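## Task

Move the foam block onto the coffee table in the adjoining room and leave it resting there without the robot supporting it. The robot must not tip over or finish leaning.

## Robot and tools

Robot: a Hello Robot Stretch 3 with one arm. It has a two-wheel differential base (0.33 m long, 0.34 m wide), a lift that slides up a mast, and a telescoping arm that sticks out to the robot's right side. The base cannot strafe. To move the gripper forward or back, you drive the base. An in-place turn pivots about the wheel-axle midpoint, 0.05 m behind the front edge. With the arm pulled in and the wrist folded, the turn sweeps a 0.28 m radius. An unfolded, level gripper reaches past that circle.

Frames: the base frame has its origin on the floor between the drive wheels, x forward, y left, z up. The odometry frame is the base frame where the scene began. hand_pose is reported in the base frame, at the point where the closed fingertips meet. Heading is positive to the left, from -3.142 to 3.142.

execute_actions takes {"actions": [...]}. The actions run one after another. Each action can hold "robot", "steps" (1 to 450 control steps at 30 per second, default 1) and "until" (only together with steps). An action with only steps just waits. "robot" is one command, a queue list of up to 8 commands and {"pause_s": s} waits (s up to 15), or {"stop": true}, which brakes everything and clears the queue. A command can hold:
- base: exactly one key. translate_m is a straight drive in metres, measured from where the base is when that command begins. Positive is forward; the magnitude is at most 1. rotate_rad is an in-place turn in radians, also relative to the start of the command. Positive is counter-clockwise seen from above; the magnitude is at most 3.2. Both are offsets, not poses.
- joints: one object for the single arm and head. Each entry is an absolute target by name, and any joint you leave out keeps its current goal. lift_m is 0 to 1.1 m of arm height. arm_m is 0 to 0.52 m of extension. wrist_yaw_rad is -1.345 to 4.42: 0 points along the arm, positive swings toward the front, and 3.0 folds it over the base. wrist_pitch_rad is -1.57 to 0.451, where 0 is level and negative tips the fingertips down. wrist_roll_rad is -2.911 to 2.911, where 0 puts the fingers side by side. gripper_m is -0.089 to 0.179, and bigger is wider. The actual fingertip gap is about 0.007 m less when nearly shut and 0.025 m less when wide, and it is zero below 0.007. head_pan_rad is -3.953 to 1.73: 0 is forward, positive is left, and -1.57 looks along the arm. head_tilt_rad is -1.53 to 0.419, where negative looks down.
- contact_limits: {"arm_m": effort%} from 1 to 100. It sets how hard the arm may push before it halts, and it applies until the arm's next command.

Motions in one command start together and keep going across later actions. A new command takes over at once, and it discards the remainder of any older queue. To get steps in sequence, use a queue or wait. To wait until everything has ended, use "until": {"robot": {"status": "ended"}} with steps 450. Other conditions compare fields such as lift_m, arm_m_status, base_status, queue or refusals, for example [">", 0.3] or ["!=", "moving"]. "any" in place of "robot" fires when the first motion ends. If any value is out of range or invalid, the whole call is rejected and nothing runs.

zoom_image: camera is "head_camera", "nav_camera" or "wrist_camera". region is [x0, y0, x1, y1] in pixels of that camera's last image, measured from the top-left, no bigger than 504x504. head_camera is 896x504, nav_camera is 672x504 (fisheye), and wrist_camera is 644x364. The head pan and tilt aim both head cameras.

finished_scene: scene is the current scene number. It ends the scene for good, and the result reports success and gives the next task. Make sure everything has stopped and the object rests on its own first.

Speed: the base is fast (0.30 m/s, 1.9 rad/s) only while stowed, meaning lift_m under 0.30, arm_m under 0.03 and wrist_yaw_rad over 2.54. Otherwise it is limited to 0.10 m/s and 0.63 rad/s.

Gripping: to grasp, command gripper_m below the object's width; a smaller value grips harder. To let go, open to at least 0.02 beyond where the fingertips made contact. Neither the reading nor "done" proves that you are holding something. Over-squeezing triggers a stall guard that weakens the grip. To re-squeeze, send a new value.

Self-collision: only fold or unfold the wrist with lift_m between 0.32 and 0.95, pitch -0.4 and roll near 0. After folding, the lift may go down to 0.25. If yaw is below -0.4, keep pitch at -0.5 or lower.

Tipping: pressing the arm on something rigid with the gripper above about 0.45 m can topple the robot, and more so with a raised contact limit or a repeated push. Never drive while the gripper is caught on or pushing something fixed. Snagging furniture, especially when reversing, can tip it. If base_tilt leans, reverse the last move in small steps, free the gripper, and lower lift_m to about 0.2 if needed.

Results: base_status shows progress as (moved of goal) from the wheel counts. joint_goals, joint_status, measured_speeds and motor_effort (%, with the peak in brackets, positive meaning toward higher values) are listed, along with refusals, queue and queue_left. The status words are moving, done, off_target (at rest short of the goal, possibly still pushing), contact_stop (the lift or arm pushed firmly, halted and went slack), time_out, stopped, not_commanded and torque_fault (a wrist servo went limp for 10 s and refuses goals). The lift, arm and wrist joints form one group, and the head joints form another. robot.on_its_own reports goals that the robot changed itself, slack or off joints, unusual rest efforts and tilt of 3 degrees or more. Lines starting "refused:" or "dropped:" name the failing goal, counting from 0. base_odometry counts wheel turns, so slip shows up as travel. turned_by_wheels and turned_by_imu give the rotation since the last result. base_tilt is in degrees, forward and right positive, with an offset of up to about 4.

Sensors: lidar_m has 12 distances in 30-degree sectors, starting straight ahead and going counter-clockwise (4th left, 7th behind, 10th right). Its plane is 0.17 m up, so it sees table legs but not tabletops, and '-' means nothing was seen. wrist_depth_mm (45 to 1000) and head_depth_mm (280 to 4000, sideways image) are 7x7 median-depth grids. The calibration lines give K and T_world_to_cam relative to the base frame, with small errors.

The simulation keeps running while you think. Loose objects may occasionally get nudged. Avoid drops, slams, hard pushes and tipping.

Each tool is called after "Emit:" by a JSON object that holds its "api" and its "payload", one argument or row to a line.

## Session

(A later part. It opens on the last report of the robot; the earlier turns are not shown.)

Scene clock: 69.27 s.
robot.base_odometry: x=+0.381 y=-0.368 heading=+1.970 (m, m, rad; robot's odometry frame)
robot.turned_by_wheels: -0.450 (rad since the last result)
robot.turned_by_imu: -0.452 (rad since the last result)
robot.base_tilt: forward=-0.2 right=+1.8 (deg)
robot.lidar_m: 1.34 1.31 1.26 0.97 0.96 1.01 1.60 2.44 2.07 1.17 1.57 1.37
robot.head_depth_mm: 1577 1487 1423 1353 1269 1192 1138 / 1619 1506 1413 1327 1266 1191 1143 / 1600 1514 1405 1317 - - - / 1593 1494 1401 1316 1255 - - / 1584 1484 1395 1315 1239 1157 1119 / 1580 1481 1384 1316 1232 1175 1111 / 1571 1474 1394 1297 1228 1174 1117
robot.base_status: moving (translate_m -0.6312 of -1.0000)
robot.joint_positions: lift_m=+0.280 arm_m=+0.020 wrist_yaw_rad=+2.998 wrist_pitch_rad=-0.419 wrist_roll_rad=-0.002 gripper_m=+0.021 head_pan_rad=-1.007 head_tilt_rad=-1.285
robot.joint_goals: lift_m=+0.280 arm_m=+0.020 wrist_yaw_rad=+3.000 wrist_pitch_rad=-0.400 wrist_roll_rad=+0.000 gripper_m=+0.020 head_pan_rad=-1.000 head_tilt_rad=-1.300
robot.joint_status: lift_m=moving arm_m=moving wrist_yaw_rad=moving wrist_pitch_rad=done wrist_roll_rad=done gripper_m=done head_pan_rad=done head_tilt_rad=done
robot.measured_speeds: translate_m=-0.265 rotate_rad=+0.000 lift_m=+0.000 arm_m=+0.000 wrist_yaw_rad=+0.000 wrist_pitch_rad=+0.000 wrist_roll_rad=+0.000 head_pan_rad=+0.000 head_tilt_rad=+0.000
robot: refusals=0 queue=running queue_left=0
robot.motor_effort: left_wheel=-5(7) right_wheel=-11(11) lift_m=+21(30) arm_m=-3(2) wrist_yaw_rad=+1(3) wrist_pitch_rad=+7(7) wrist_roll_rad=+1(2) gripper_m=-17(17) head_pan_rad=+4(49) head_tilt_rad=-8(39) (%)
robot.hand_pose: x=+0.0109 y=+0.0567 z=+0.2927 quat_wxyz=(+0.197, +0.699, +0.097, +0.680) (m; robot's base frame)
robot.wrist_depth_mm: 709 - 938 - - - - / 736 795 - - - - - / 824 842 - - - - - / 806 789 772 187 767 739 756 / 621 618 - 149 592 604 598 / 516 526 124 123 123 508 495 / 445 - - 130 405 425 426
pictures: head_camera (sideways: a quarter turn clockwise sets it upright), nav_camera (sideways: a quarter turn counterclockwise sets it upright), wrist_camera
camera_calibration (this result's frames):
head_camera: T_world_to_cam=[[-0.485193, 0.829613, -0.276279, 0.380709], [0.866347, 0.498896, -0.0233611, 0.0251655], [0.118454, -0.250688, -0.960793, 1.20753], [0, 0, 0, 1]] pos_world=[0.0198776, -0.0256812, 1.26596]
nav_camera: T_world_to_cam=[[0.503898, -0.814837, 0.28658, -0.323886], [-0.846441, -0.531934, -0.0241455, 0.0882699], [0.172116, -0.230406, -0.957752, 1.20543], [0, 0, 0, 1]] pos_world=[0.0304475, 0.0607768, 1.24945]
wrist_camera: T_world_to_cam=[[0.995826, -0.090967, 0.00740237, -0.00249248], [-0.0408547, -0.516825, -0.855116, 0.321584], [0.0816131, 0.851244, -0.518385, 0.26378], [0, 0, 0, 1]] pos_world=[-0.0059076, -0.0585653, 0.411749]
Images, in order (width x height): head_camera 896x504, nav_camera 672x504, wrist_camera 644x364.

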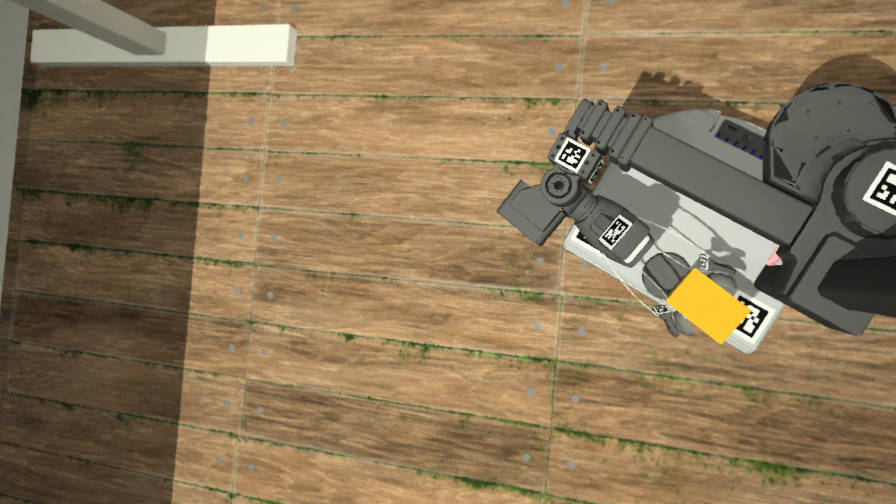

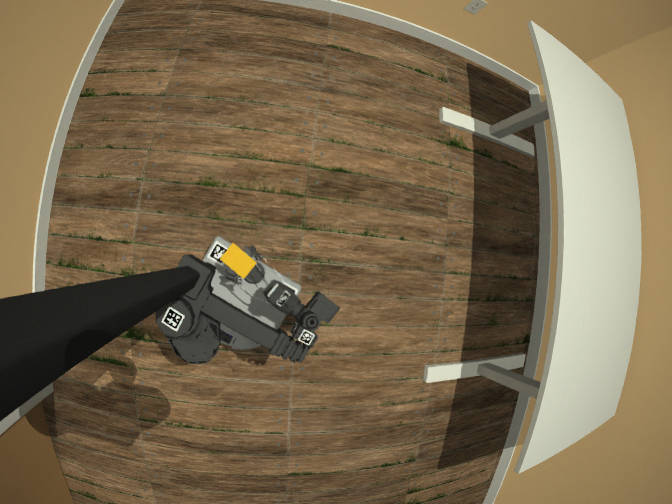

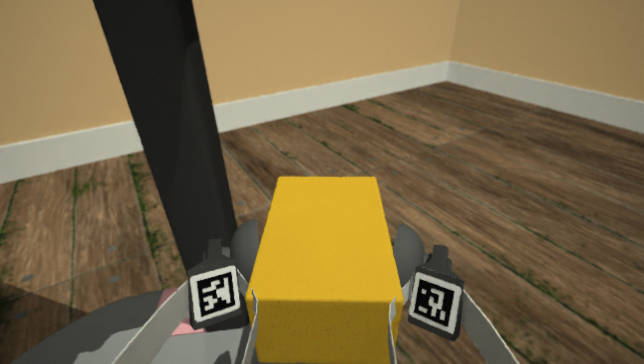

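Emit:
{"api": "execute_actions", "payload": {
  "actions": [
    {"steps":100,"until":{"robot":{"base_status":["!=","moving"]}}},
    {"robot":[{"base":{"translate_m":-0.93},"joints":{"wrist_yaw_rad":3.12,"head_pan_rad":0.0,"head_tilt_rad":-0.7}},{"base":{"rotate_rad":2.01}}],"steps":400,"until":{"robot":{"status":"ended"}}}
  ]
}}

Scene clock: 79.13 s.
robot.base_odometry: x=+0.886 y=-1.565 heading=-2.303 (m, m, rad; robot's odometry frame)
robot.turned_by_wheels: +2.010 (rad since the last result)
robot.turned_by_imu: +2.007 (rad since the last result)
robot.base_tilt: forward=-0.2 right=+1.2 (deg)
robot.lidar_m: 0.47 0.49 0.64 1.28 1.31 1.78 2.13 1.82 2.58 1.68 0.64 0.49
robot.head_depth_mm: 379 428 488 571 688 864 1120 / 377 424 484 563 680 847 1118 / 374 420 480 558 669 836 1102 / 371 416 476 552 661 823 1089 / 367 413 470 547 652 805 1057 / 365 409 465 540 642 795 1034 / 363 406 462 534 636 781 1013
robot.base_status: done (rotate_rad +2.0099 of +2.0100)
robot.joint_positions: lift_m=+0.280 arm_m=+0.020 wrist_yaw_rad=+3.118 wrist_pitch_rad=-0.419 wrist_roll_rad=-0.002 gripper_m=+0.021 head_pan_rad=-0.007 head_tilt_rad=-0.704
robot.joint_goals: lift_m=+0.280 arm_m=+0.020 wrist_yaw_rad=+3.120 wrist_pitch_rad=-0.400 wrist_roll_rad=+0.000 gripper_m=+0.020 head_pan_rad=+0.000 head_tilt_rad=-0.700
robot.joint_status: lift_m=done arm_m=done wrist_yaw_rad=done wrist_pitch_rad=done wrist_roll_rad=done gripper_m=done head_pan_rad=done head_tilt_rad=done
robot.measured_speeds: translate_m=+0.000 rotate_rad=+0.000 lift_m=+0.000 arm_m=+0.000 wrist_yaw_rad=+0.000 wrist_pitch_rad=+0.000 wrist_roll_rad=+0.000 head_pan_rad=+0.000 head_tilt_rad=+0.000
robot: refusals=0 queue=done queue_left=0
robot.motor_effort: left_wheel=-4(11) right_wheel=+4(14) lift_m=+20(21) arm_m=-2(4) wrist_yaw_rad=+1(2) wrist_pitch_rad=+7(7) wrist_roll_rad=+2(2) gripper_m=-16(17) head_pan_rad=+3(55) head_tilt_rad=+2(35) (%)
robot.hand_pose: x=-0.0160 y=+0.0589 z=+0.2927 quat_wxyz=(+0.155, +0.692, +0.139, +0.691) (m; robot's base frame)
robot.wrist_depth_mm: - - - - - 665 501 / - - - - - 683 537 / - - - - - 650 552 / 777 781 753 187 774 692 562 / 645 610 600 148 621 605 557 / 514 535 125 123 123 494 497 / 451 - - 130 411 427 425
pictures: head_camera (sideways: a quarter turn clockwise sets it upright), nav_camera (sideways: a quarter turn counterclockwise sets it upright), wrist_camera
camera_calibration (this result's frames):
head_camera: T_world_to_cam=[[-0.651307, 0.0381628, -0.757854, 1.00908], [0.0546142, 0.998502, 0.00334496, -0.00464338], [0.756846, -0.039211, -0.652415, 0.802792], [0, 0, 0, 1]] pos_world=[0.0498843, -0.0023946, 1.28851]
nav_camera: T_world_to_cam=[[0.643745, -0.0144022, 0.765105, -0.948134], [0.00367966, -0.999753, -0.0219152, 0.0801984], [0.765231, 0.0169231, -0.643533, 0.79335], [0, 0, 0, 1]] pos_world=[0.0029646, 0.0530974, 1.23773]
wrist_camera: T_world_to_cam=[[0.999544, 0.0292636, 0.0074064, 0.0174597], [0.0215016, -0.517997, -0.855112, 0.32272], [-0.0211872, 0.854882, -0.51839, 0.262183], [0, 0, 0, 1]] pos_world=[-0.0188358, -0.0574784, 0.411746]
Images, in order (width x height): head_camera 896x504, nav_camera 672x504, wrist_camera 644x364.

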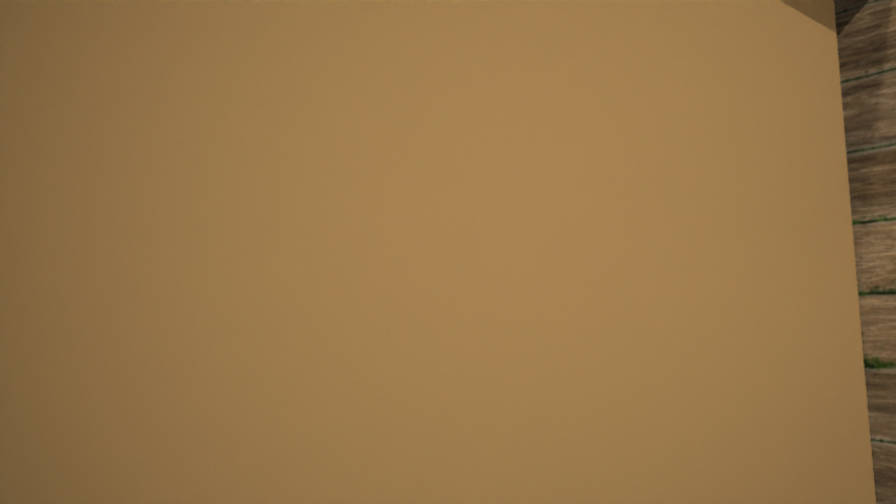

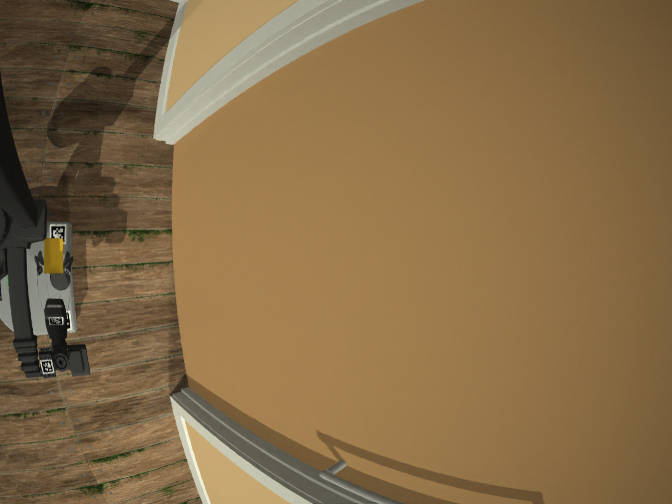

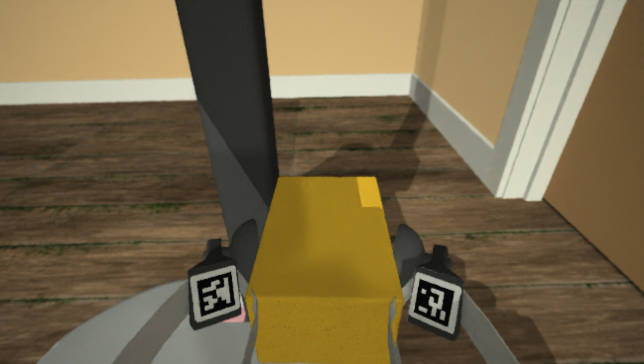

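Emit:
{"api": "execute_actions", "payload": {
  "actions": [
    {"robot":[{"base":{"rotate_rad":-0.12},"joints":{"head_tilt_rad":-1.2,"head_pan_rad":-0.3}},{"base":{"translate_m":0.385}},{"base":{"translate_m":0.08},"joints":{"lift_m":0.31}}],"steps":400,"until":{"robot":{"status":"ended"}}}
  ]
}}

Scene clock: 87.30 s.
robot.base_odometry: x=+0.536 y=-1.871 heading=-2.423 (m, m, rad; robot's odometry frame)
robot.turned_by_wheels: -0.120 (rad since the last result)
robot.turned_by_imu: -0.089 (rad since the last result)
robot.base_tilt: forward=-0.2 right=+1.3 (deg)
robot.lidar_m: 0.20 0.19 0.21 0.30 1.36 1.72 2.58 2.23 2.60 0.44 1.93 0.25
robot.head_depth_mm: 392 534 1481 1379 1228 1187 1117 / 331 452 707 1360 1274 1205 1099 / 300 373 534 930 1265 1209 - / - 321 428 651 1231 1206 - / - 296 357 501 837 1189 822 / - - 312 407 601 1140 1121 / - - 292 342 470 757 1099
robot.base_status: done (translate_m +0.0800 of +0.0800)
robot.joint_positions: lift_m=+0.310 arm_m=+0.020 wrist_yaw_rad=+3.119 wrist_pitch_rad=-0.420 wrist_roll_rad=-0.002 gripper_m=+0.021 head_pan_rad=-0.296 head_tilt_rad=-1.189
robot.joint_goals: lift_m=+0.310 arm_m=+0.020 wrist_yaw_rad=+3.120 wrist_pitch_rad=-0.400 wrist_roll_rad=+0.000 gripper_m=+0.020 head_pan_rad=-0.300 head_tilt_rad=-1.200
robot.joint_status: lift_m=done arm_m=done wrist_yaw_rad=done wrist_pitch_rad=done wrist_roll_rad=done gripper_m=done head_pan_rad=done head_tilt_rad=done
robot.measured_speeds: translate_m=+0.000 rotate_rad=+0.000 lift_m=+0.000 arm_m=+0.000 wrist_yaw_rad=+0.000 wrist_pitch_rad=+0.000 wrist_roll_rad=+0.000 head_pan_rad=+0.000 head_tilt_rad=+0.000
robot: refusals=0 queue=done queue_left=0
robot.motor_effort: left_wheel=-1(100) right_wheel=+1(17) lift_m=+30(31) arm_m=-1(3) wrist_yaw_rad=+0(1) wrist_pitch_rad=+7(8) wrist_roll_rad=+2(2) gripper_m=-17(16) head_pan_rad=-3(30) head_tilt_rad=-6(37) (%)
robot.hand_pose: x=-0.0162 y=+0.0589 z=+0.3220 quat_wxyz=(+0.155, +0.692, +0.140, +0.691) (m; robot's base frame)
robot.wrist_depth_mm: - - - 491 312 232 183 / - - - 541 333 241 188 / - - - 604 354 252 195 / 852 831 821 188 363 263 201 / 674 676 655 149 344 276 208 / 551 550 126 123 123 284 216 / 463 - - 130 406 282 223
pictures: head_camera (sideways: a quarter turn clockwise sets it upright), nav_camera (sideways: a quarter turn counterclockwise sets it upright), wrist_camera
camera_calibration (this result's frames):
head_camera: T_world_to_cam=[[-0.87961, 0.302987, -0.366721, 0.5009], [0.332789, 0.942804, -0.0192721, 0.0230996], [0.339907, -0.138993, -0.930131, 1.16638], [0, 0, 0, 1]] pos_world=[0.0364479, -0.0114258, 1.26902]
nav_camera: T_world_to_cam=[[0.88321, -0.279301, 0.376738, -0.443617], [-0.291976, -0.956116, -0.0243357, 0.0851382], [0.367002, -0.0885049, -0.926, 1.16302], [0, 0, 0, 1]] pos_world=[-0.0101641, 0.0604319, 1.24615]
wrist_camera: T_world_to_cam=[[0.999512, 0.0303646, 0.00735372, 0.0174439], [0.0220491, -0.518823, -0.854597, 0.34766], [-0.0221342, 0.854342, -0.519239, 0.277712], [0, 0, 0, 1]] pos_world=[-0.018954, -0.0574169, 0.44118]
Images, in order (width x height): head_camera 896x504, nav_camera 672x504, wrist_camera 644x364.

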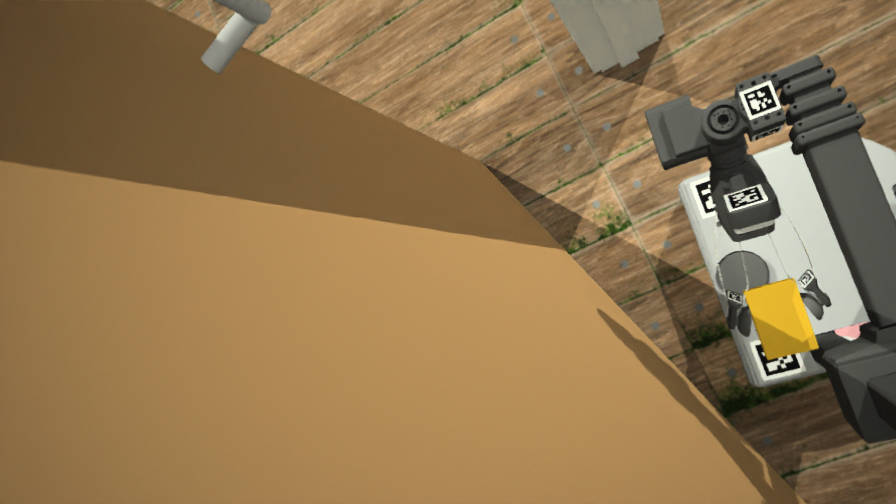

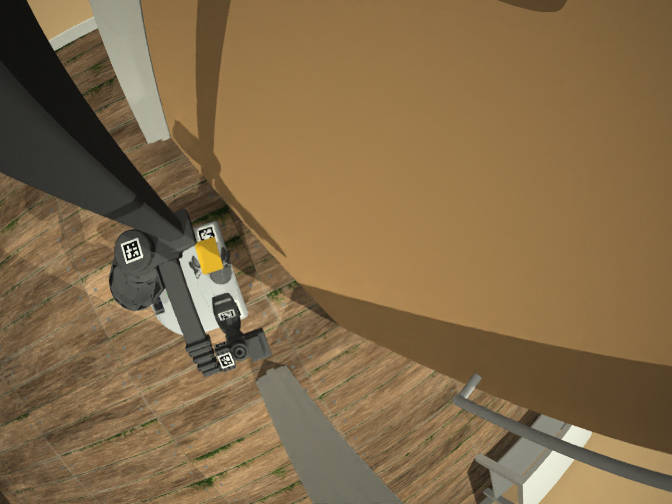

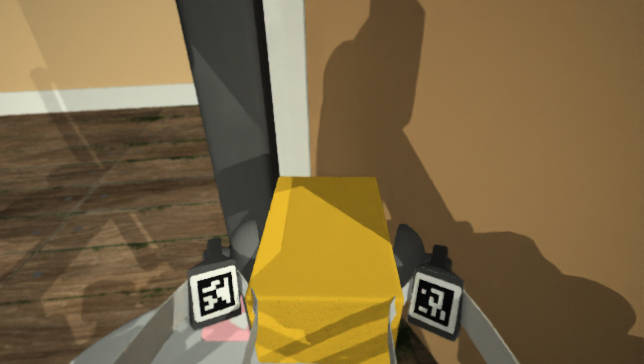

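Emit:
{"api": "execute_actions", "payload": {
  "actions": [
    {"robot":[{"base":{"rotate_rad":0.12},"joints":{"head_tilt_rad":-0.8,"head_pan_rad":-0.7}},{"base":{"translate_m":0.45}}],"steps":400,"until":{"robot":{"status":"ended"}}}
  ]
}}

Scene clock: 95.30 s.
robot.base_odometry: x=+0.235 y=-2.205 heading=-2.303 (m, m, rad; robot's odometry frame)
robot.turned_by_wheels: +0.120 (rad since the last result)
robot.turned_by_imu: +0.136 (rad since the last result)
robot.base_tilt: forward=-0.2 right=+1.3 (deg)
robot.lidar_m: 0.20 0.17 0.16 0.18 0.28 1.93 2.65 0.62 0.60 1.63 2.13 1.79
robot.head_depth_mm: 2436 2261 2187 1800 1520 1309 1157 / 2459 2696 2249 1780 1513 1304 1148 / 2237 2537 2210 1798 1518 1295 1144 / 2013 2327 2176 1788 1508 1294 1141 / 1875 2124 2207 1791 1501 1300 1146 / 1731 1942 2105 1779 1498 1298 890 / 1640 1797 1988 1706 505 568 560
robot.base_status: done (translate_m +0.4500 of +0.4500)
robot.joint_positions: lift_m=+0.310 arm_m=+0.020 wrist_yaw_rad=+3.119 wrist_pitch_rad=-0.420 wrist_roll_rad=-0.002 gripper_m=+0.021 head_pan_rad=-0.694 head_tilt_rad=-0.801
robot.joint_goals: lift_m=+0.310 arm_m=+0.020 wrist_yaw_rad=+3.120 wrist_pitch_rad=-0.400 wrist_roll_rad=+0.000 gripper_m=+0.020 head_pan_rad=-0.700 head_tilt_rad=-0.800
robot.joint_status: lift_m=done arm_m=done wrist_yaw_rad=done wrist_pitch_rad=done wrist_roll_rad=done gripper_m=done head_pan_rad=done head_tilt_rad=done
robot.measured_speeds: translate_m=+0.000 rotate_rad=+0.000 lift_m=+0.000 arm_m=+0.000 wrist_yaw_rad=+0.000 wrist_pitch_rad=+0.000 wrist_roll_rad=+0.000 head_pan_rad=+0.000 head_tilt_rad=+0.000
robot: refusals=0 queue=done queue_left=0
robot.motor_effort: left_wheel=-1(100) right_wheel=+1(10) lift_m=+30(30) arm_m=-2(1) wrist_yaw_rad=+0(1) wrist_pitch_rad=+7(7) wrist_roll_rad=+2(2) gripper_m=-16(17) head_pan_rad=-3(39) head_tilt_rad=+1(27) (%)
robot.hand_pose: x=-0.0162 y=+0.0589 z=+0.3220 quat_wxyz=(+0.155, +0.692, +0.140, +0.691) (m; robot's base frame)
robot.wrist_depth_mm: - 443 - 253 210 177 154 / - 512 - 277 223 188 163 / - 612 - 302 242 200 172 / 835 710 530 187 255 215 180 / 662 656 587 149 262 228 192 / 550 544 126 123 123 247 205 / 471 - - 131 324 264 220
pictures: head_camera (sideways: a quarter turn clockwise sets it upright), nav_camera (sideways: a quarter turn counterclockwise sets it upright), wrist_camera
camera_calibration (this result's frames):
head_camera: T_world_to_cam=[[-0.533455, 0.487726, -0.69105, 0.921298], [0.675681, 0.737193, -0.00129854, -0.00238644], [0.508803, -0.467622, -0.722806, 0.895859], [0, 0, 0, 1]] pos_world=[0.037267, -0.0286581, 1.28419]
nav_camera: T_world_to_cam=[[0.54325, -0.465034, 0.699016, -0.861388], [-0.633007, -0.773809, -0.0228417, 0.0852855], [0.551527, -0.430073, -0.714741, 0.887274], [0, 0, 0, 1]] pos_world=[0.0325798, 0.0470126, 1.23824]
wrist_camera: T_world_to_cam=[[0.999511, 0.0303926, 0.00735109, 0.0174494], [0.0220626, -0.518872, -0.854567, 0.347657], [-0.0221582, 0.854312, -0.519289, 0.277734], [0, 0, 0, 1]] pos_world=[-0.018957, -0.0574124, 0.441192]
Images, in order (width x height): head_camera 896x504, nav_camera 672x504, wrist_camera 644x364.

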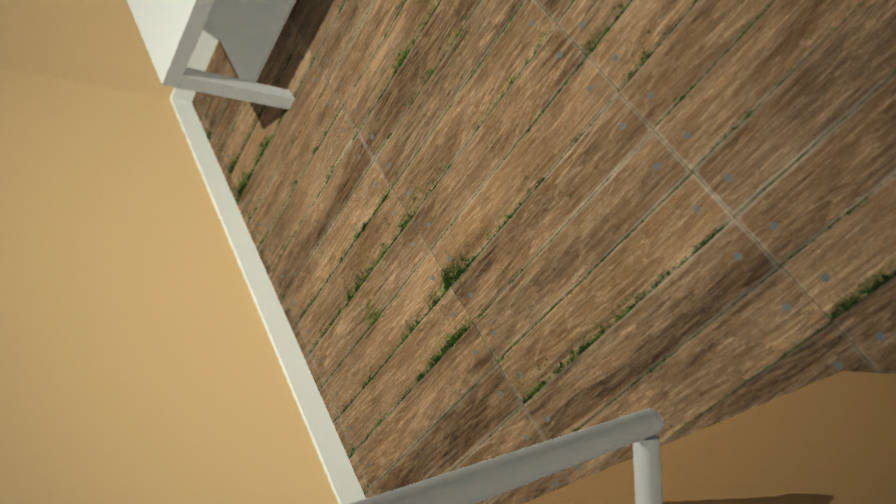

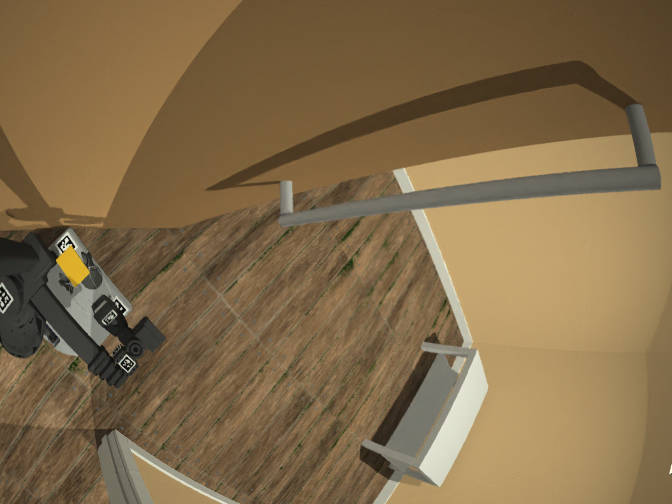

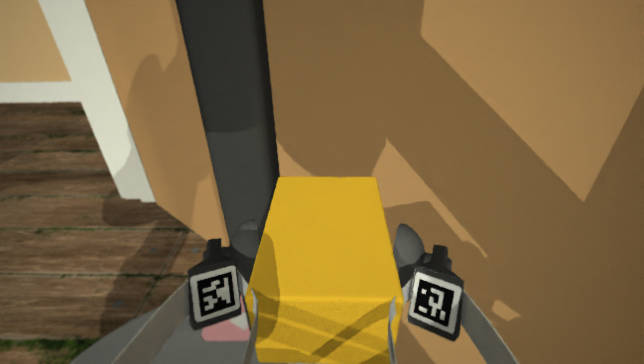

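Emit:
{"api": "execute_actions", "payload": {
  "actions": [
    {"robot":[{"base":{"rotate_rad":-1.05},"joints":{"head_tilt_rad":-1.0,"head_pan_rad":0.3}}],"steps":400,"until":{"robot":{"status":"ended"}}}
  ]
}}

Scene clock: 105.47 s.
robot.base_odometry: x=+0.235 y=-2.205 heading=+2.930 (m, m, rad; robot's odometry frame)
robot.turned_by_wheels: -1.050 (rad since the last result)
robot.turned_by_imu: -1.050 (rad since the last result)
robot.base_tilt: forward=-0.1 right=+1.4 (deg)
robot.lidar_m: 2.13 1.78 0.32 0.24 0.24 0.25 0.35 1.93 2.66 0.62 0.60 1.64
robot.head_depth_mm: 2034 2015 1770 1540 1362 1231 1107 / 2286 2065 1756 1530 1360 1221 1112 / 2397 2053 1748 1534 1359 1226 1108 / 2270 2054 1744 1534 1344 1221 1103 / 2094 2053 1753 1521 1357 1214 1122 / 1942 2054 1745 1512 1354 1216 1101 / 1782 1907 1733 1515 1339 1026 893
robot.base_status: done (rotate_rad -1.0499 of -1.0500)
robot.joint_positions: lift_m=+0.310 arm_m=+0.020 wrist_yaw_rad=+3.120 wrist_pitch_rad=-0.420 wrist_roll_rad=-0.002 gripper_m=+0.021 head_pan_rad=+0.294 head_tilt_rad=-0.990
robot.joint_goals: lift_m=+0.310 arm_m=+0.020 wrist_yaw_rad=+3.120 wrist_pitch_rad=-0.400 wrist_roll_rad=+0.000 gripper_m=+0.020 head_pan_rad=+0.300 head_tilt_rad=-1.000
robot.joint_status: lift_m=done arm_m=done wrist_yaw_rad=done wrist_pitch_rad=done wrist_roll_rad=done gripper_m=done head_pan_rad=done head_tilt_rad=done
robot.measured_speeds: translate_m=+0.000 rotate_rad=+0.000 lift_m=+0.000 arm_m=+0.000 wrist_yaw_rad=+0.000 wrist_pitch_rad=+0.000 wrist_roll_rad=+0.000 head_pan_rad=+0.000 head_tilt_rad=+0.000
robot: refusals=0 queue=done queue_left=0
robot.motor_effort: left_wheel=+2(27) right_wheel=-3(29) lift_m=+30(30) arm_m=-1(2) wrist_yaw_rad=+0(1) wrist_pitch_rad=+8(8) wrist_roll_rad=+1(2) gripper_m=-16(17) head_pan_rad=+3(54) head_tilt_rad=-5(23) (%)
robot.hand_pose: x=-0.0163 y=+0.0589 z=+0.3219 quat_wxyz=(+0.155, +0.692, +0.140, +0.691) (m; robot's base frame)
robot.wrist_depth_mm: 203 221 - 281 323 384 - / 216 235 - 304 357 435 - / 230 255 - 336 400 976 - / 245 274 302 187 444 768 816 / 263 294 322 149 495 643 646 / 285 321 125 123 123 541 532 / 308 - - 130 436 459 454
pictures: head_camera (sideways: a quarter turn clockwise sets it upright), nav_camera (sideways: a quarter turn counterclockwise sets it upright), wrist_camera
camera_calibration (this result's frames):
head_camera: T_world_to_cam=[[-0.812437, -0.210986, -0.543536, 0.730802], [-0.244928, 0.969487, -0.0102289, 0.0148542], [0.529109, 0.124817, -0.839324, 1.04724], [0, 0, 0, 1]] pos_world=[0.0432659, 0.00907529, 1.27634]
nav_camera: T_world_to_cam=[[0.800423, 0.232118, 0.55267, -0.672277], [0.293701, -0.955596, -0.0240178, 0.081158], [0.522554, 0.181544, -0.833054, 1.04129], [0, 0, 0, 1]] pos_world=[-0.0298607, 0.0445618, 1.24095]
wrist_camera: T_world_to_cam=[[0.999496, 0.0308871, 0.0073354, 0.0175355], [0.0223116, -0.519075, -0.854437, 0.347616], [-0.0225835, 0.85417, -0.519503, 0.277743], [0, 0, 0, 1]] pos_world=[-0.0190101, -0.0573425, 0.441175]
Images, in order (width x height): head_camera 896x504, nav_camera 672x504, wrist_camera 644x364.

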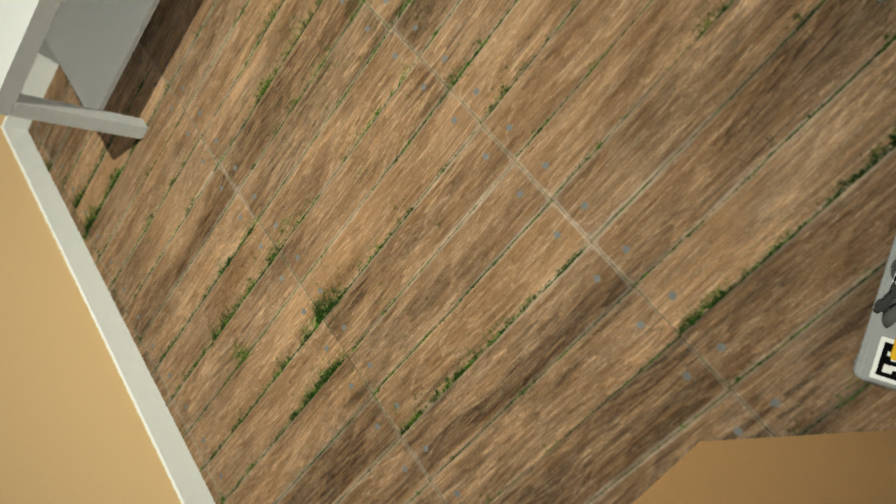

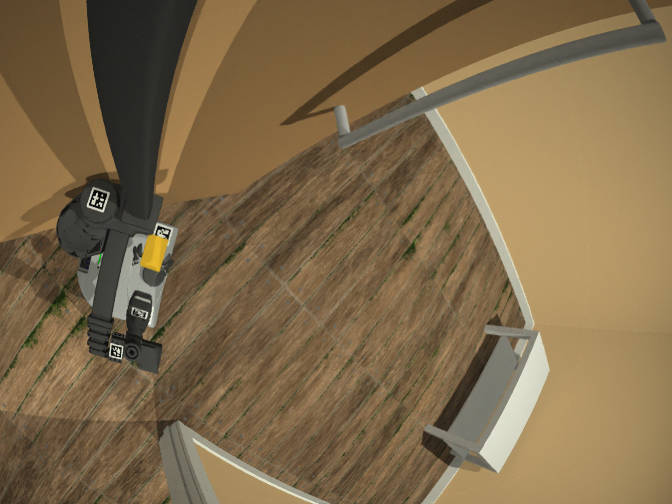

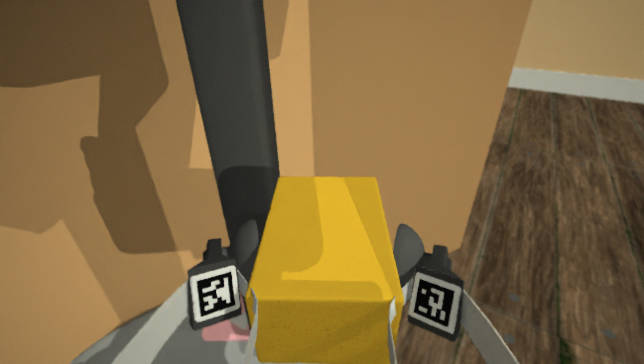

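Emit:
{"api": "execute_actions", "payload": {
  "actions": [
    {"robot":{"base":{"translate_m":1.0},"joints":{"lift_m":0.285,"head_pan_rad":-1.57,"head_tilt_rad":-0.9}},"steps":300,"until":{"robot":{"translate_m":[">",0.6]}}},
    {"robot":[{"base":{"translate_m":0.8}},{"base":{"rotate_rad":1.02}},{"joints":{"lift_m":0.53,"wrist_yaw_rad":3.0}}],"steps":400,"until":{"robot":{"lift_m":[">",0.33]}}},
    {"robot":{"joints":{"wrist_yaw_rad":0.0}},"steps":300,"until":{"robot":{"status":"ended"}}}
  ]
}}

Scene clock: 119.43 s.
robot.base_odometry: x=-1.139 y=-1.910 heading=-2.334 (m, m, rad; robot's odometry frame)
robot.turned_by_wheels: +1.020 (rad since the last result)
robot.turned_by_imu: +1.033 (rad since the last result)
robot.base_tilt: forward=-0.1 right=+1.3 (deg)
robot.lidar_m: 1.00 1.04 1.41 1.22 1.26 1.16 1.12 1.16 0.68 1.23 0.74 1.04
robot.head_depth_mm: 1118 1297 1563 1119 1381 1255 1127 / 1112 1298 1261 1067 1301 1273 - / 1111 1289 1265 1053 1304 1267 - / 1104 1278 1259 1061 1021 - 1098 / 1106 1285 1248 1053 1298 1254 1117 / 1100 1273 1250 1052 1295 1255 1124 / 1090 1267 1238 1053 1282 1244 1113
robot.base_status: done (rotate_rad +1.0199 of +1.0200)
robot.joint_positions: lift_m=+0.530 arm_m=+0.020 wrist_yaw_rad=+0.003 wrist_pitch_rad=-0.420 wrist_roll_rad=-0.002 gripper_m=+0.021 head_pan_rad=-1.563 head_tilt_rad=-0.902
robot.joint_goals: lift_m=+0.530 arm_m=+0.020 wrist_yaw_rad=+0.000 wrist_pitch_rad=-0.400 wrist_roll_rad=+0.000 gripper_m=+0.020 head_pan_rad=-1.570 head_tilt_rad=-0.900
robot.joint_status: lift_m=done arm_m=done wrist_yaw_rad=done wrist_pitch_rad=done wrist_roll_rad=done gripper_m=done head_pan_rad=done head_tilt_rad=done
robot.measured_speeds: translate_m=+0.000 rotate_rad=+0.000 lift_m=+0.000 arm_m=+0.000 wrist_yaw_rad=+0.000 wrist_pitch_rad=+0.000 wrist_roll_rad=+0.000 head_pan_rad=+0.000 head_tilt_rad=+0.000
robot: refusals=0 queue=done queue_left=0
robot.motor_effort: left_wheel=-4(11) right_wheel=+4(12) lift_m=+31(32) arm_m=-1(1) wrist_yaw_rad=-1(2) wrist_pitch_rad=+8(8) wrist_roll_rad=+2(2) gripper_m=-17(16) head_pan_rad=-4(53) head_tilt_rad=+1(15) (%)
robot.hand_pose: x=-0.0209 y=-0.3893 z=+0.5419 quat_wxyz=(+0.693, +0.149, -0.690, -0.147) (m; robot's base frame)
robot.wrist_depth_mm: 859 854 873 846 846 865 848 / 923 919 820 812 809 906 948 / 545 538 535 533 531 519 - / 397 404 394 189 392 387 390 / 957 711 405 149 392 696 414 / 568 640 128 124 123 609 739 / 579 699 674 131 648 538 685
pictures: head_camera (sideways: a quarter turn clockwise sets it upright), nav_camera (sideways: a quarter turn counterclockwise sets it upright), wrist_camera
camera_calibration (this result's frames):
head_camera: T_world_to_cam=[[0.0277929, 0.788052, -0.614981, 0.818756], [0.999181, -0.0399954, -0.00609502, 0.0018842], [-0.0293996, -0.614308, -0.788518, 0.984593], [0, 0, 0, 1]] pos_world=[0.00430841, -0.0403032, 1.2799]
nav_camera: T_world_to_cam=[[-0.0041317, -0.781725, 0.623609, -0.759791], [-0.999631, -0.0135223, -0.0235739, 0.0884722], [0.026861, -0.623476, -0.781381, 0.977133], [0, 0, 0, 1]] pos_world=[0.0590535, 0.0164677, 1.23941]
wrist_camera: T_world_to_cam=[[-0.998427, -0.0555852, 0.00733005, -0.0410824], [-0.0351317, 0.518365, -0.854437, 0.705682], [0.0436944, -0.853351, -0.519503, 0.111412], [0, 0, 0, 1]] pos_world=[-0.021094, -0.273011, 0.661142]
Images, in order (width x height): head_camera 896x504, nav_camera 672x504, wrist_camera 644x364.

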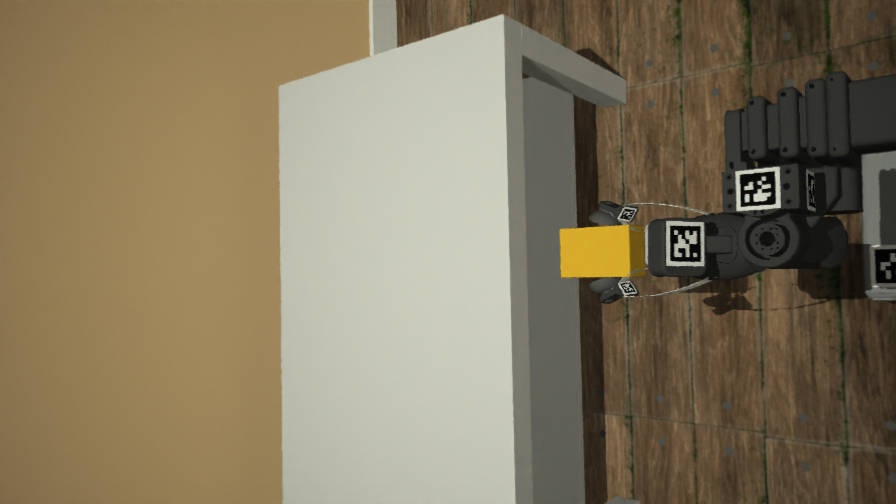

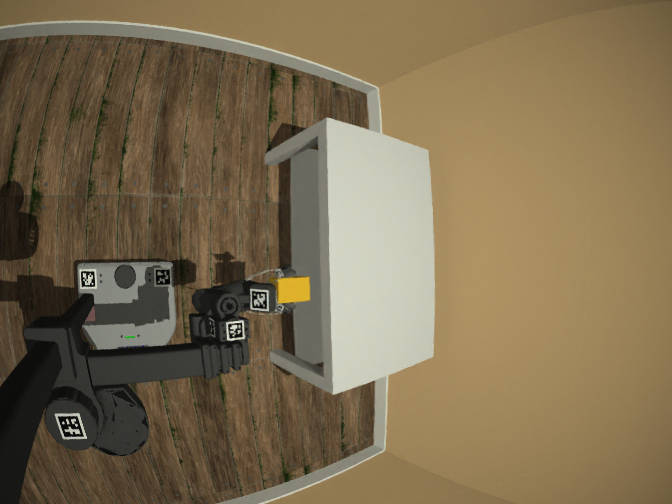

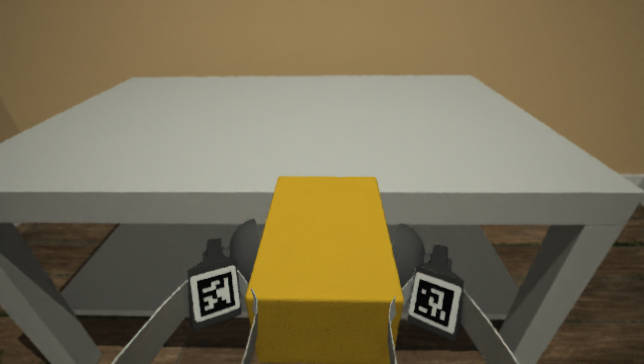

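Emit:
{"api": "execute_actions", "payload": {
  "actions": [
    {"robot":{"joints":{"arm_m":0.40,"lift_m":0.50}},"steps":300,"until":{"robot":{"arm_m":[">",0.33]}}},
    {"robot":{"joints":{"lift_m":0.475}},"steps":300,"until":{"robot":{"status":"ended"}}}
  ]
}}

Scene clock: 125.40 s.
robot.base_odometry: x=-1.139 y=-1.910 heading=-2.334 (m, m, rad; robot's odometry frame)
robot.turned_by_wheels: +0.000 (rad since the last result)
robot.turned_by_imu: +0.002 (rad since the last result)
robot.base_tilt: forward=-0.2 right=+1.4 (deg)
robot.lidar_m: 1.00 1.04 1.41 1.22 1.26 1.16 1.12 1.16 0.68 1.23 0.74 1.04
robot.head_depth_mm: 1127 1295 1568 1116 1380 1256 1127 / 1114 1301 1255 1064 1306 1270 1138 / 1120 1291 1266 1092 1300 1253 1139 / 1100 1282 1255 - 1297 1243 1139 / 1096 1275 1252 1058 1293 1243 1116 / 1095 1264 1245 1055 1287 1238 1115 / 1093 1269 1239 1054 1296 1242 1115
robot.base_status: done (rotate_rad +1.0199 of +1.0200)
robot.joint_positions: lift_m=+0.475 arm_m=+0.400 wrist_yaw_rad=+0.002 wrist_pitch_rad=-0.420 wrist_roll_rad=-0.002 gripper_m=+0.021 head_pan_rad=-1.563 head_tilt_rad=-0.902
robot.joint_goals: lift_m=+0.475 arm_m=+0.400 wrist_yaw_rad=+0.000 wrist_pitch_rad=-0.400 wrist_roll_rad=+0.000 gripper_m=+0.020 head_pan_rad=-1.570 head_tilt_rad=-0.900
robot.joint_status: lift_m=done arm_m=done wrist_yaw_rad=done wrist_pitch_rad=done wrist_roll_rad=done gripper_m=done head_pan_rad=done head_tilt_rad=done
robot.measured_speeds: translate_m=+0.000 rotate_rad=+0.000 lift_m=+0.000 arm_m=+0.000 wrist_yaw_rad=+0.000 wrist_pitch_rad=+0.000 wrist_roll_rad=+0.000 head_pan_rad=+0.000 head_tilt_rad=+0.000
robot: refusals=0 queue=done queue_left=0
robot.motor_effort: left_wheel=-4(4) right_wheel=+3(3) lift_m=+20(30) arm_m=+3(4) wrist_yaw_rad=-1(2) wrist_pitch_rad=+8(8) wrist_roll_rad=+1(1) gripper_m=-16(17) head_pan_rad=-3(5) head_tilt_rad=+0(0) (%)
robot.hand_pose: x=-0.0212 y=-0.7687 z=+0.4874 quat_wxyz=(+0.693, +0.148, -0.690, -0.147) (m; robot's base frame)
robot.wrist_depth_mm: 511 530 525 521 516 527 524 / 577 570 576 553 549 560 560 / 403 394 394 390 387 384 387 / 301 294 291 188 287 285 282 / 234 231 230 149 228 229 225 / 193 192 128 123 123 188 189 / 164 164 159 131 153 161 162
pictures: head_camera (sideways: a quarter turn clockwise sets it upright), nav_camera (sideways: a quarter turn counterclockwise sets it upright), wrist_camera
camera_calibration (this result's frames):
head_camera: T_world_to_cam=[[0.0277928, 0.788052, -0.614981, 0.818756], [0.999181, -0.0399953, -0.00609503, 0.00188421], [-0.0293995, -0.614308, -0.788518, 0.984593], [0, 0, 0, 1]] pos_world=[0.00430841, -0.0403032, 1.2799]
nav_camera: T_world_to_cam=[[-0.0041316, -0.781725, 0.623609, -0.759791], [-0.999631, -0.0135224, -0.0235739, 0.0884722], [0.026861, -0.623476, -0.781381, 0.977133], [0, 0, 0, 1]] pos_world=[0.0590535, 0.0164677, 1.23941]
wrist_camera: T_world_to_cam=[[-0.998499, -0.0542834, 0.00733017, -0.061066], [-0.034456, 0.518411, -0.854437, 0.855814], [0.0425818, -0.853407, -0.519503, -0.240755], [0, 0, 0, 1]] pos_world=[-0.0212346, -0.65244, 0.606615]
Images, in order (width x height): head_camera 896x504, nav_camera 672x504, wrist_camera 644x364.

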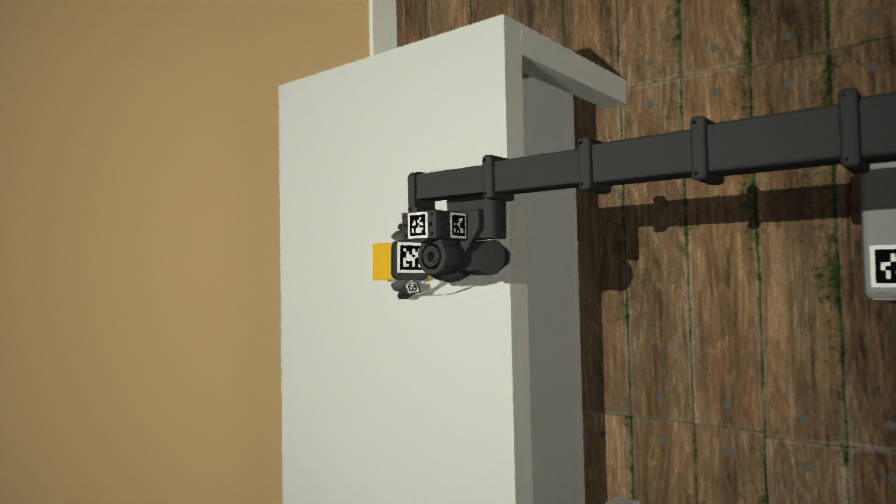

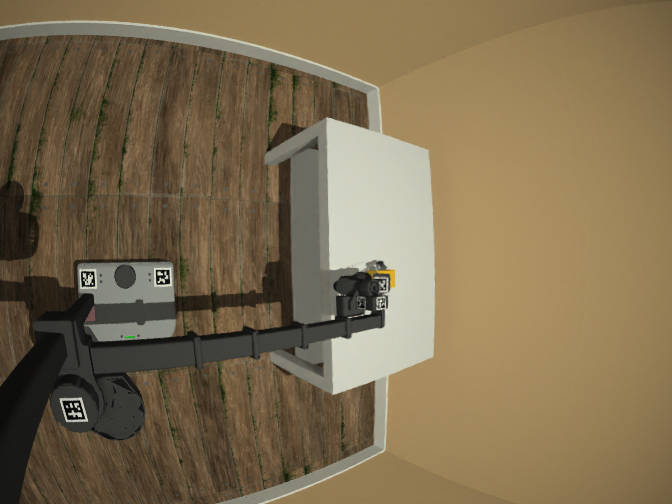

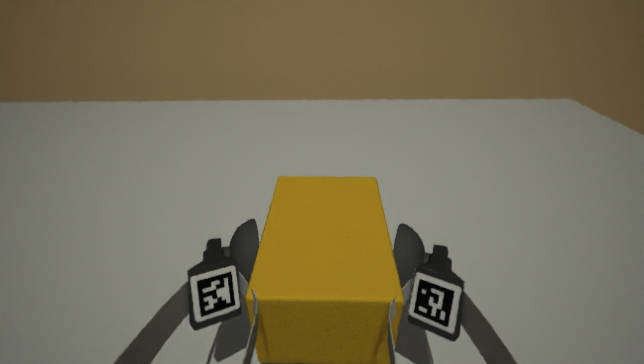

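Emit:
{"api": "execute_actions", "payload": {
  "actions": [
    {"robot":[{"joints":{"lift_m":0.465}},{"joints":{"gripper_m":0.14}},{"joints":{"arm_m":0.25,"lift_m":0.50}}],"steps":300,"until":{"robot":{"status":"ended"}}}
  ]
}}

Scene clock: 130.93 s.
robot.base_odometry: x=-1.139 y=-1.910 heading=-2.334 (m, m, rad; robot's odometry frame)
robot.turned_by_wheels: +0.000 (rad since the last result)
robot.turned_by_imu: +0.002 (rad since the last result)
robot.base_tilt: forward=-0.2 right=+1.4 (deg)
robot.lidar_m: 1.00 1.04 1.41 1.22 1.26 1.16 1.12 1.16 0.68 1.23 0.74 1.04
robot.head_depth_mm: 1120 1301 1550 1123 1375 1261 1122 / 1112 1304 1263 1070 1308 1271 1141 / 1112 1296 1257 1087 1341 1252 1146 / 1110 1286 1253 1065 1342 1246 1141 / 1105 1276 1240 1059 1289 1241 1113 / 1095 1274 1245 1051 1292 1246 1113 / 1096 1274 1244 1053 1293 1251 1114
robot.base_status: done (rotate_rad +1.0199 of +1.0200)
robot.joint_positions: lift_m=+0.500 arm_m=+0.250 wrist_yaw_rad=+0.001 wrist_pitch_rad=-0.419 wrist_roll_rad=-0.002 gripper_m=+0.140 head_pan_rad=-1.563 head_tilt_rad=-0.902
robot.joint_goals: lift_m=+0.500 arm_m=+0.250 wrist_yaw_rad=+0.000 wrist_pitch_rad=-0.400 wrist_roll_rad=+0.000 gripper_m=+0.140 head_pan_rad=-1.570 head_tilt_rad=-0.900
robot.joint_status: lift_m=done arm_m=done wrist_yaw_rad=done wrist_pitch_rad=done wrist_roll_rad=done gripper_m=done head_pan_rad=done head_tilt_rad=done
robot.measured_speeds: translate_m=+0.000 rotate_rad=+0.000 lift_m=+0.000 arm_m=+0.000 wrist_yaw_rad=+0.000 wrist_pitch_rad=+0.000 wrist_roll_rad=+0.000 head_pan_rad=+0.000 head_tilt_rad=+0.000
robot: refusals=0 queue=done queue_left=0
robot.motor_effort: left_wheel=-4(4) right_wheel=+4(3) lift_m=+30(31) arm_m=-2(2) wrist_yaw_rad=-2(2) wrist_pitch_rad=+7(8) wrist_roll_rad=+1(1) gripper_m=+1(82) head_pan_rad=-4(4) head_tilt_rad=+1(0) (%)
robot.hand_pose: x=-0.0212 y=-0.6196 z=+0.5122 quat_wxyz=(+0.693, +0.148, -0.690, -0.147) (m; robot's base frame)
robot.wrist_depth_mm: 671 670 658 658 644 641 632 / 735 715 711 701 690 684 697 / 466 463 472 458 455 452 753 / 346 340 339 275 334 330 328 / 272 283 268 269 269 274 264 / 224 - 223 221 223 - 218 / 198 187 191 190 188 183 189
pictures: head_camera (sideways: a quarter turn clockwise sets it upright), nav_camera (sideways: a quarter turn counterclockwise sets it upright), wrist_camera
camera_calibration (this result's frames):
head_camera: T_world_to_cam=[[0.0277927, 0.788052, -0.614981, 0.818756], [0.999181, -0.0399952, -0.00609502, 0.0018842], [-0.0293995, -0.614308, -0.788518, 0.984593], [0, 0, 0, 1]] pos_world=[0.00430842, -0.0403032, 1.2799]
nav_camera: T_world_to_cam=[[-0.00413151, -0.781725, 0.623609, -0.759791], [-0.999631, -0.0135225, -0.0235739, 0.0884722], [0.0268611, -0.623476, -0.781381, 0.977133], [0, 0, 0, 1]] pos_world=[0.0590535, 0.0164677, 1.23941]
wrist_camera: T_world_to_cam=[[-0.998499, -0.0542633, 0.00738725, -0.0531705], [-0.034448, 0.517481, -0.855001, 0.799382], [0.0425724, -0.853972, -0.518574, -0.101419], [0, 0, 0, 1]] pos_world=[-0.0212359, -0.503159, 0.631272]
Images, in order (width x height): head_camera 896x504, nav_camera 672x504, wrist_camera 644x364.

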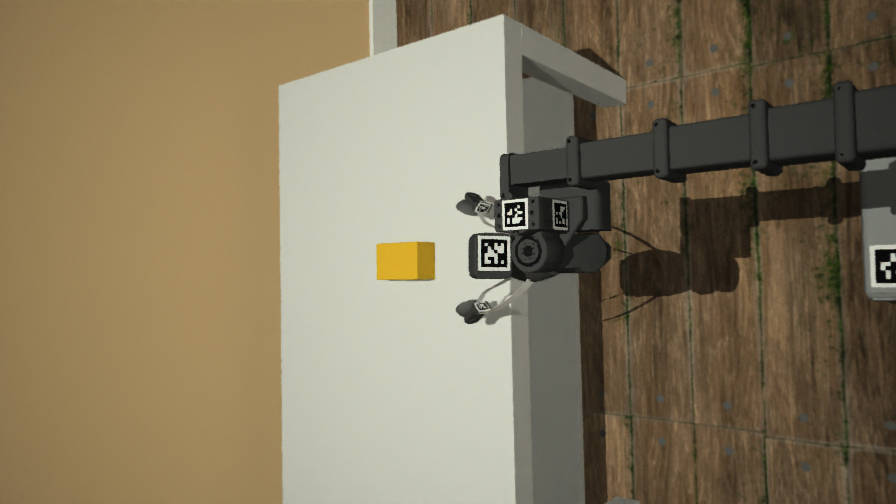

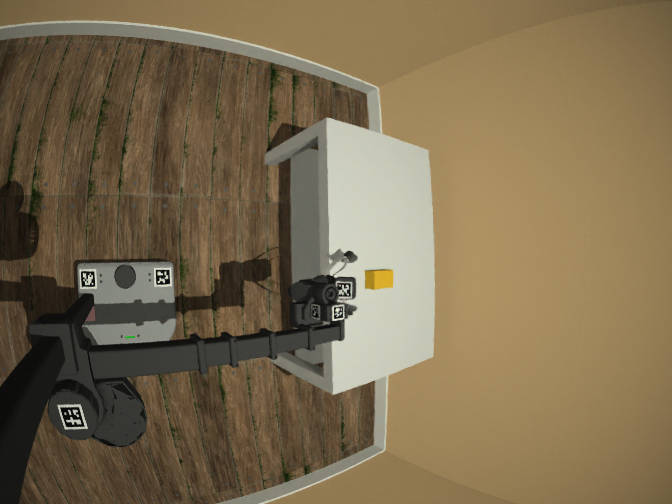

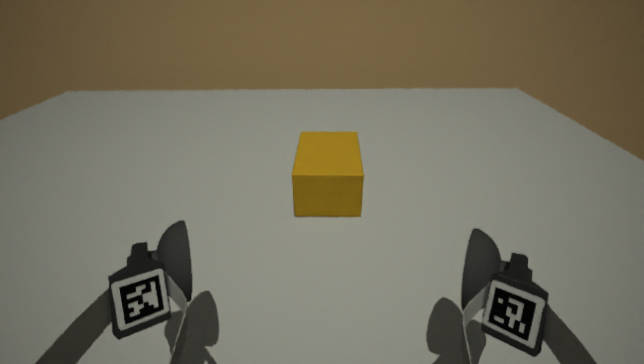

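Emit:
{"api": "finished_scene", "payload": {
  "scene": 1
}}

The scene is finished: the task was done.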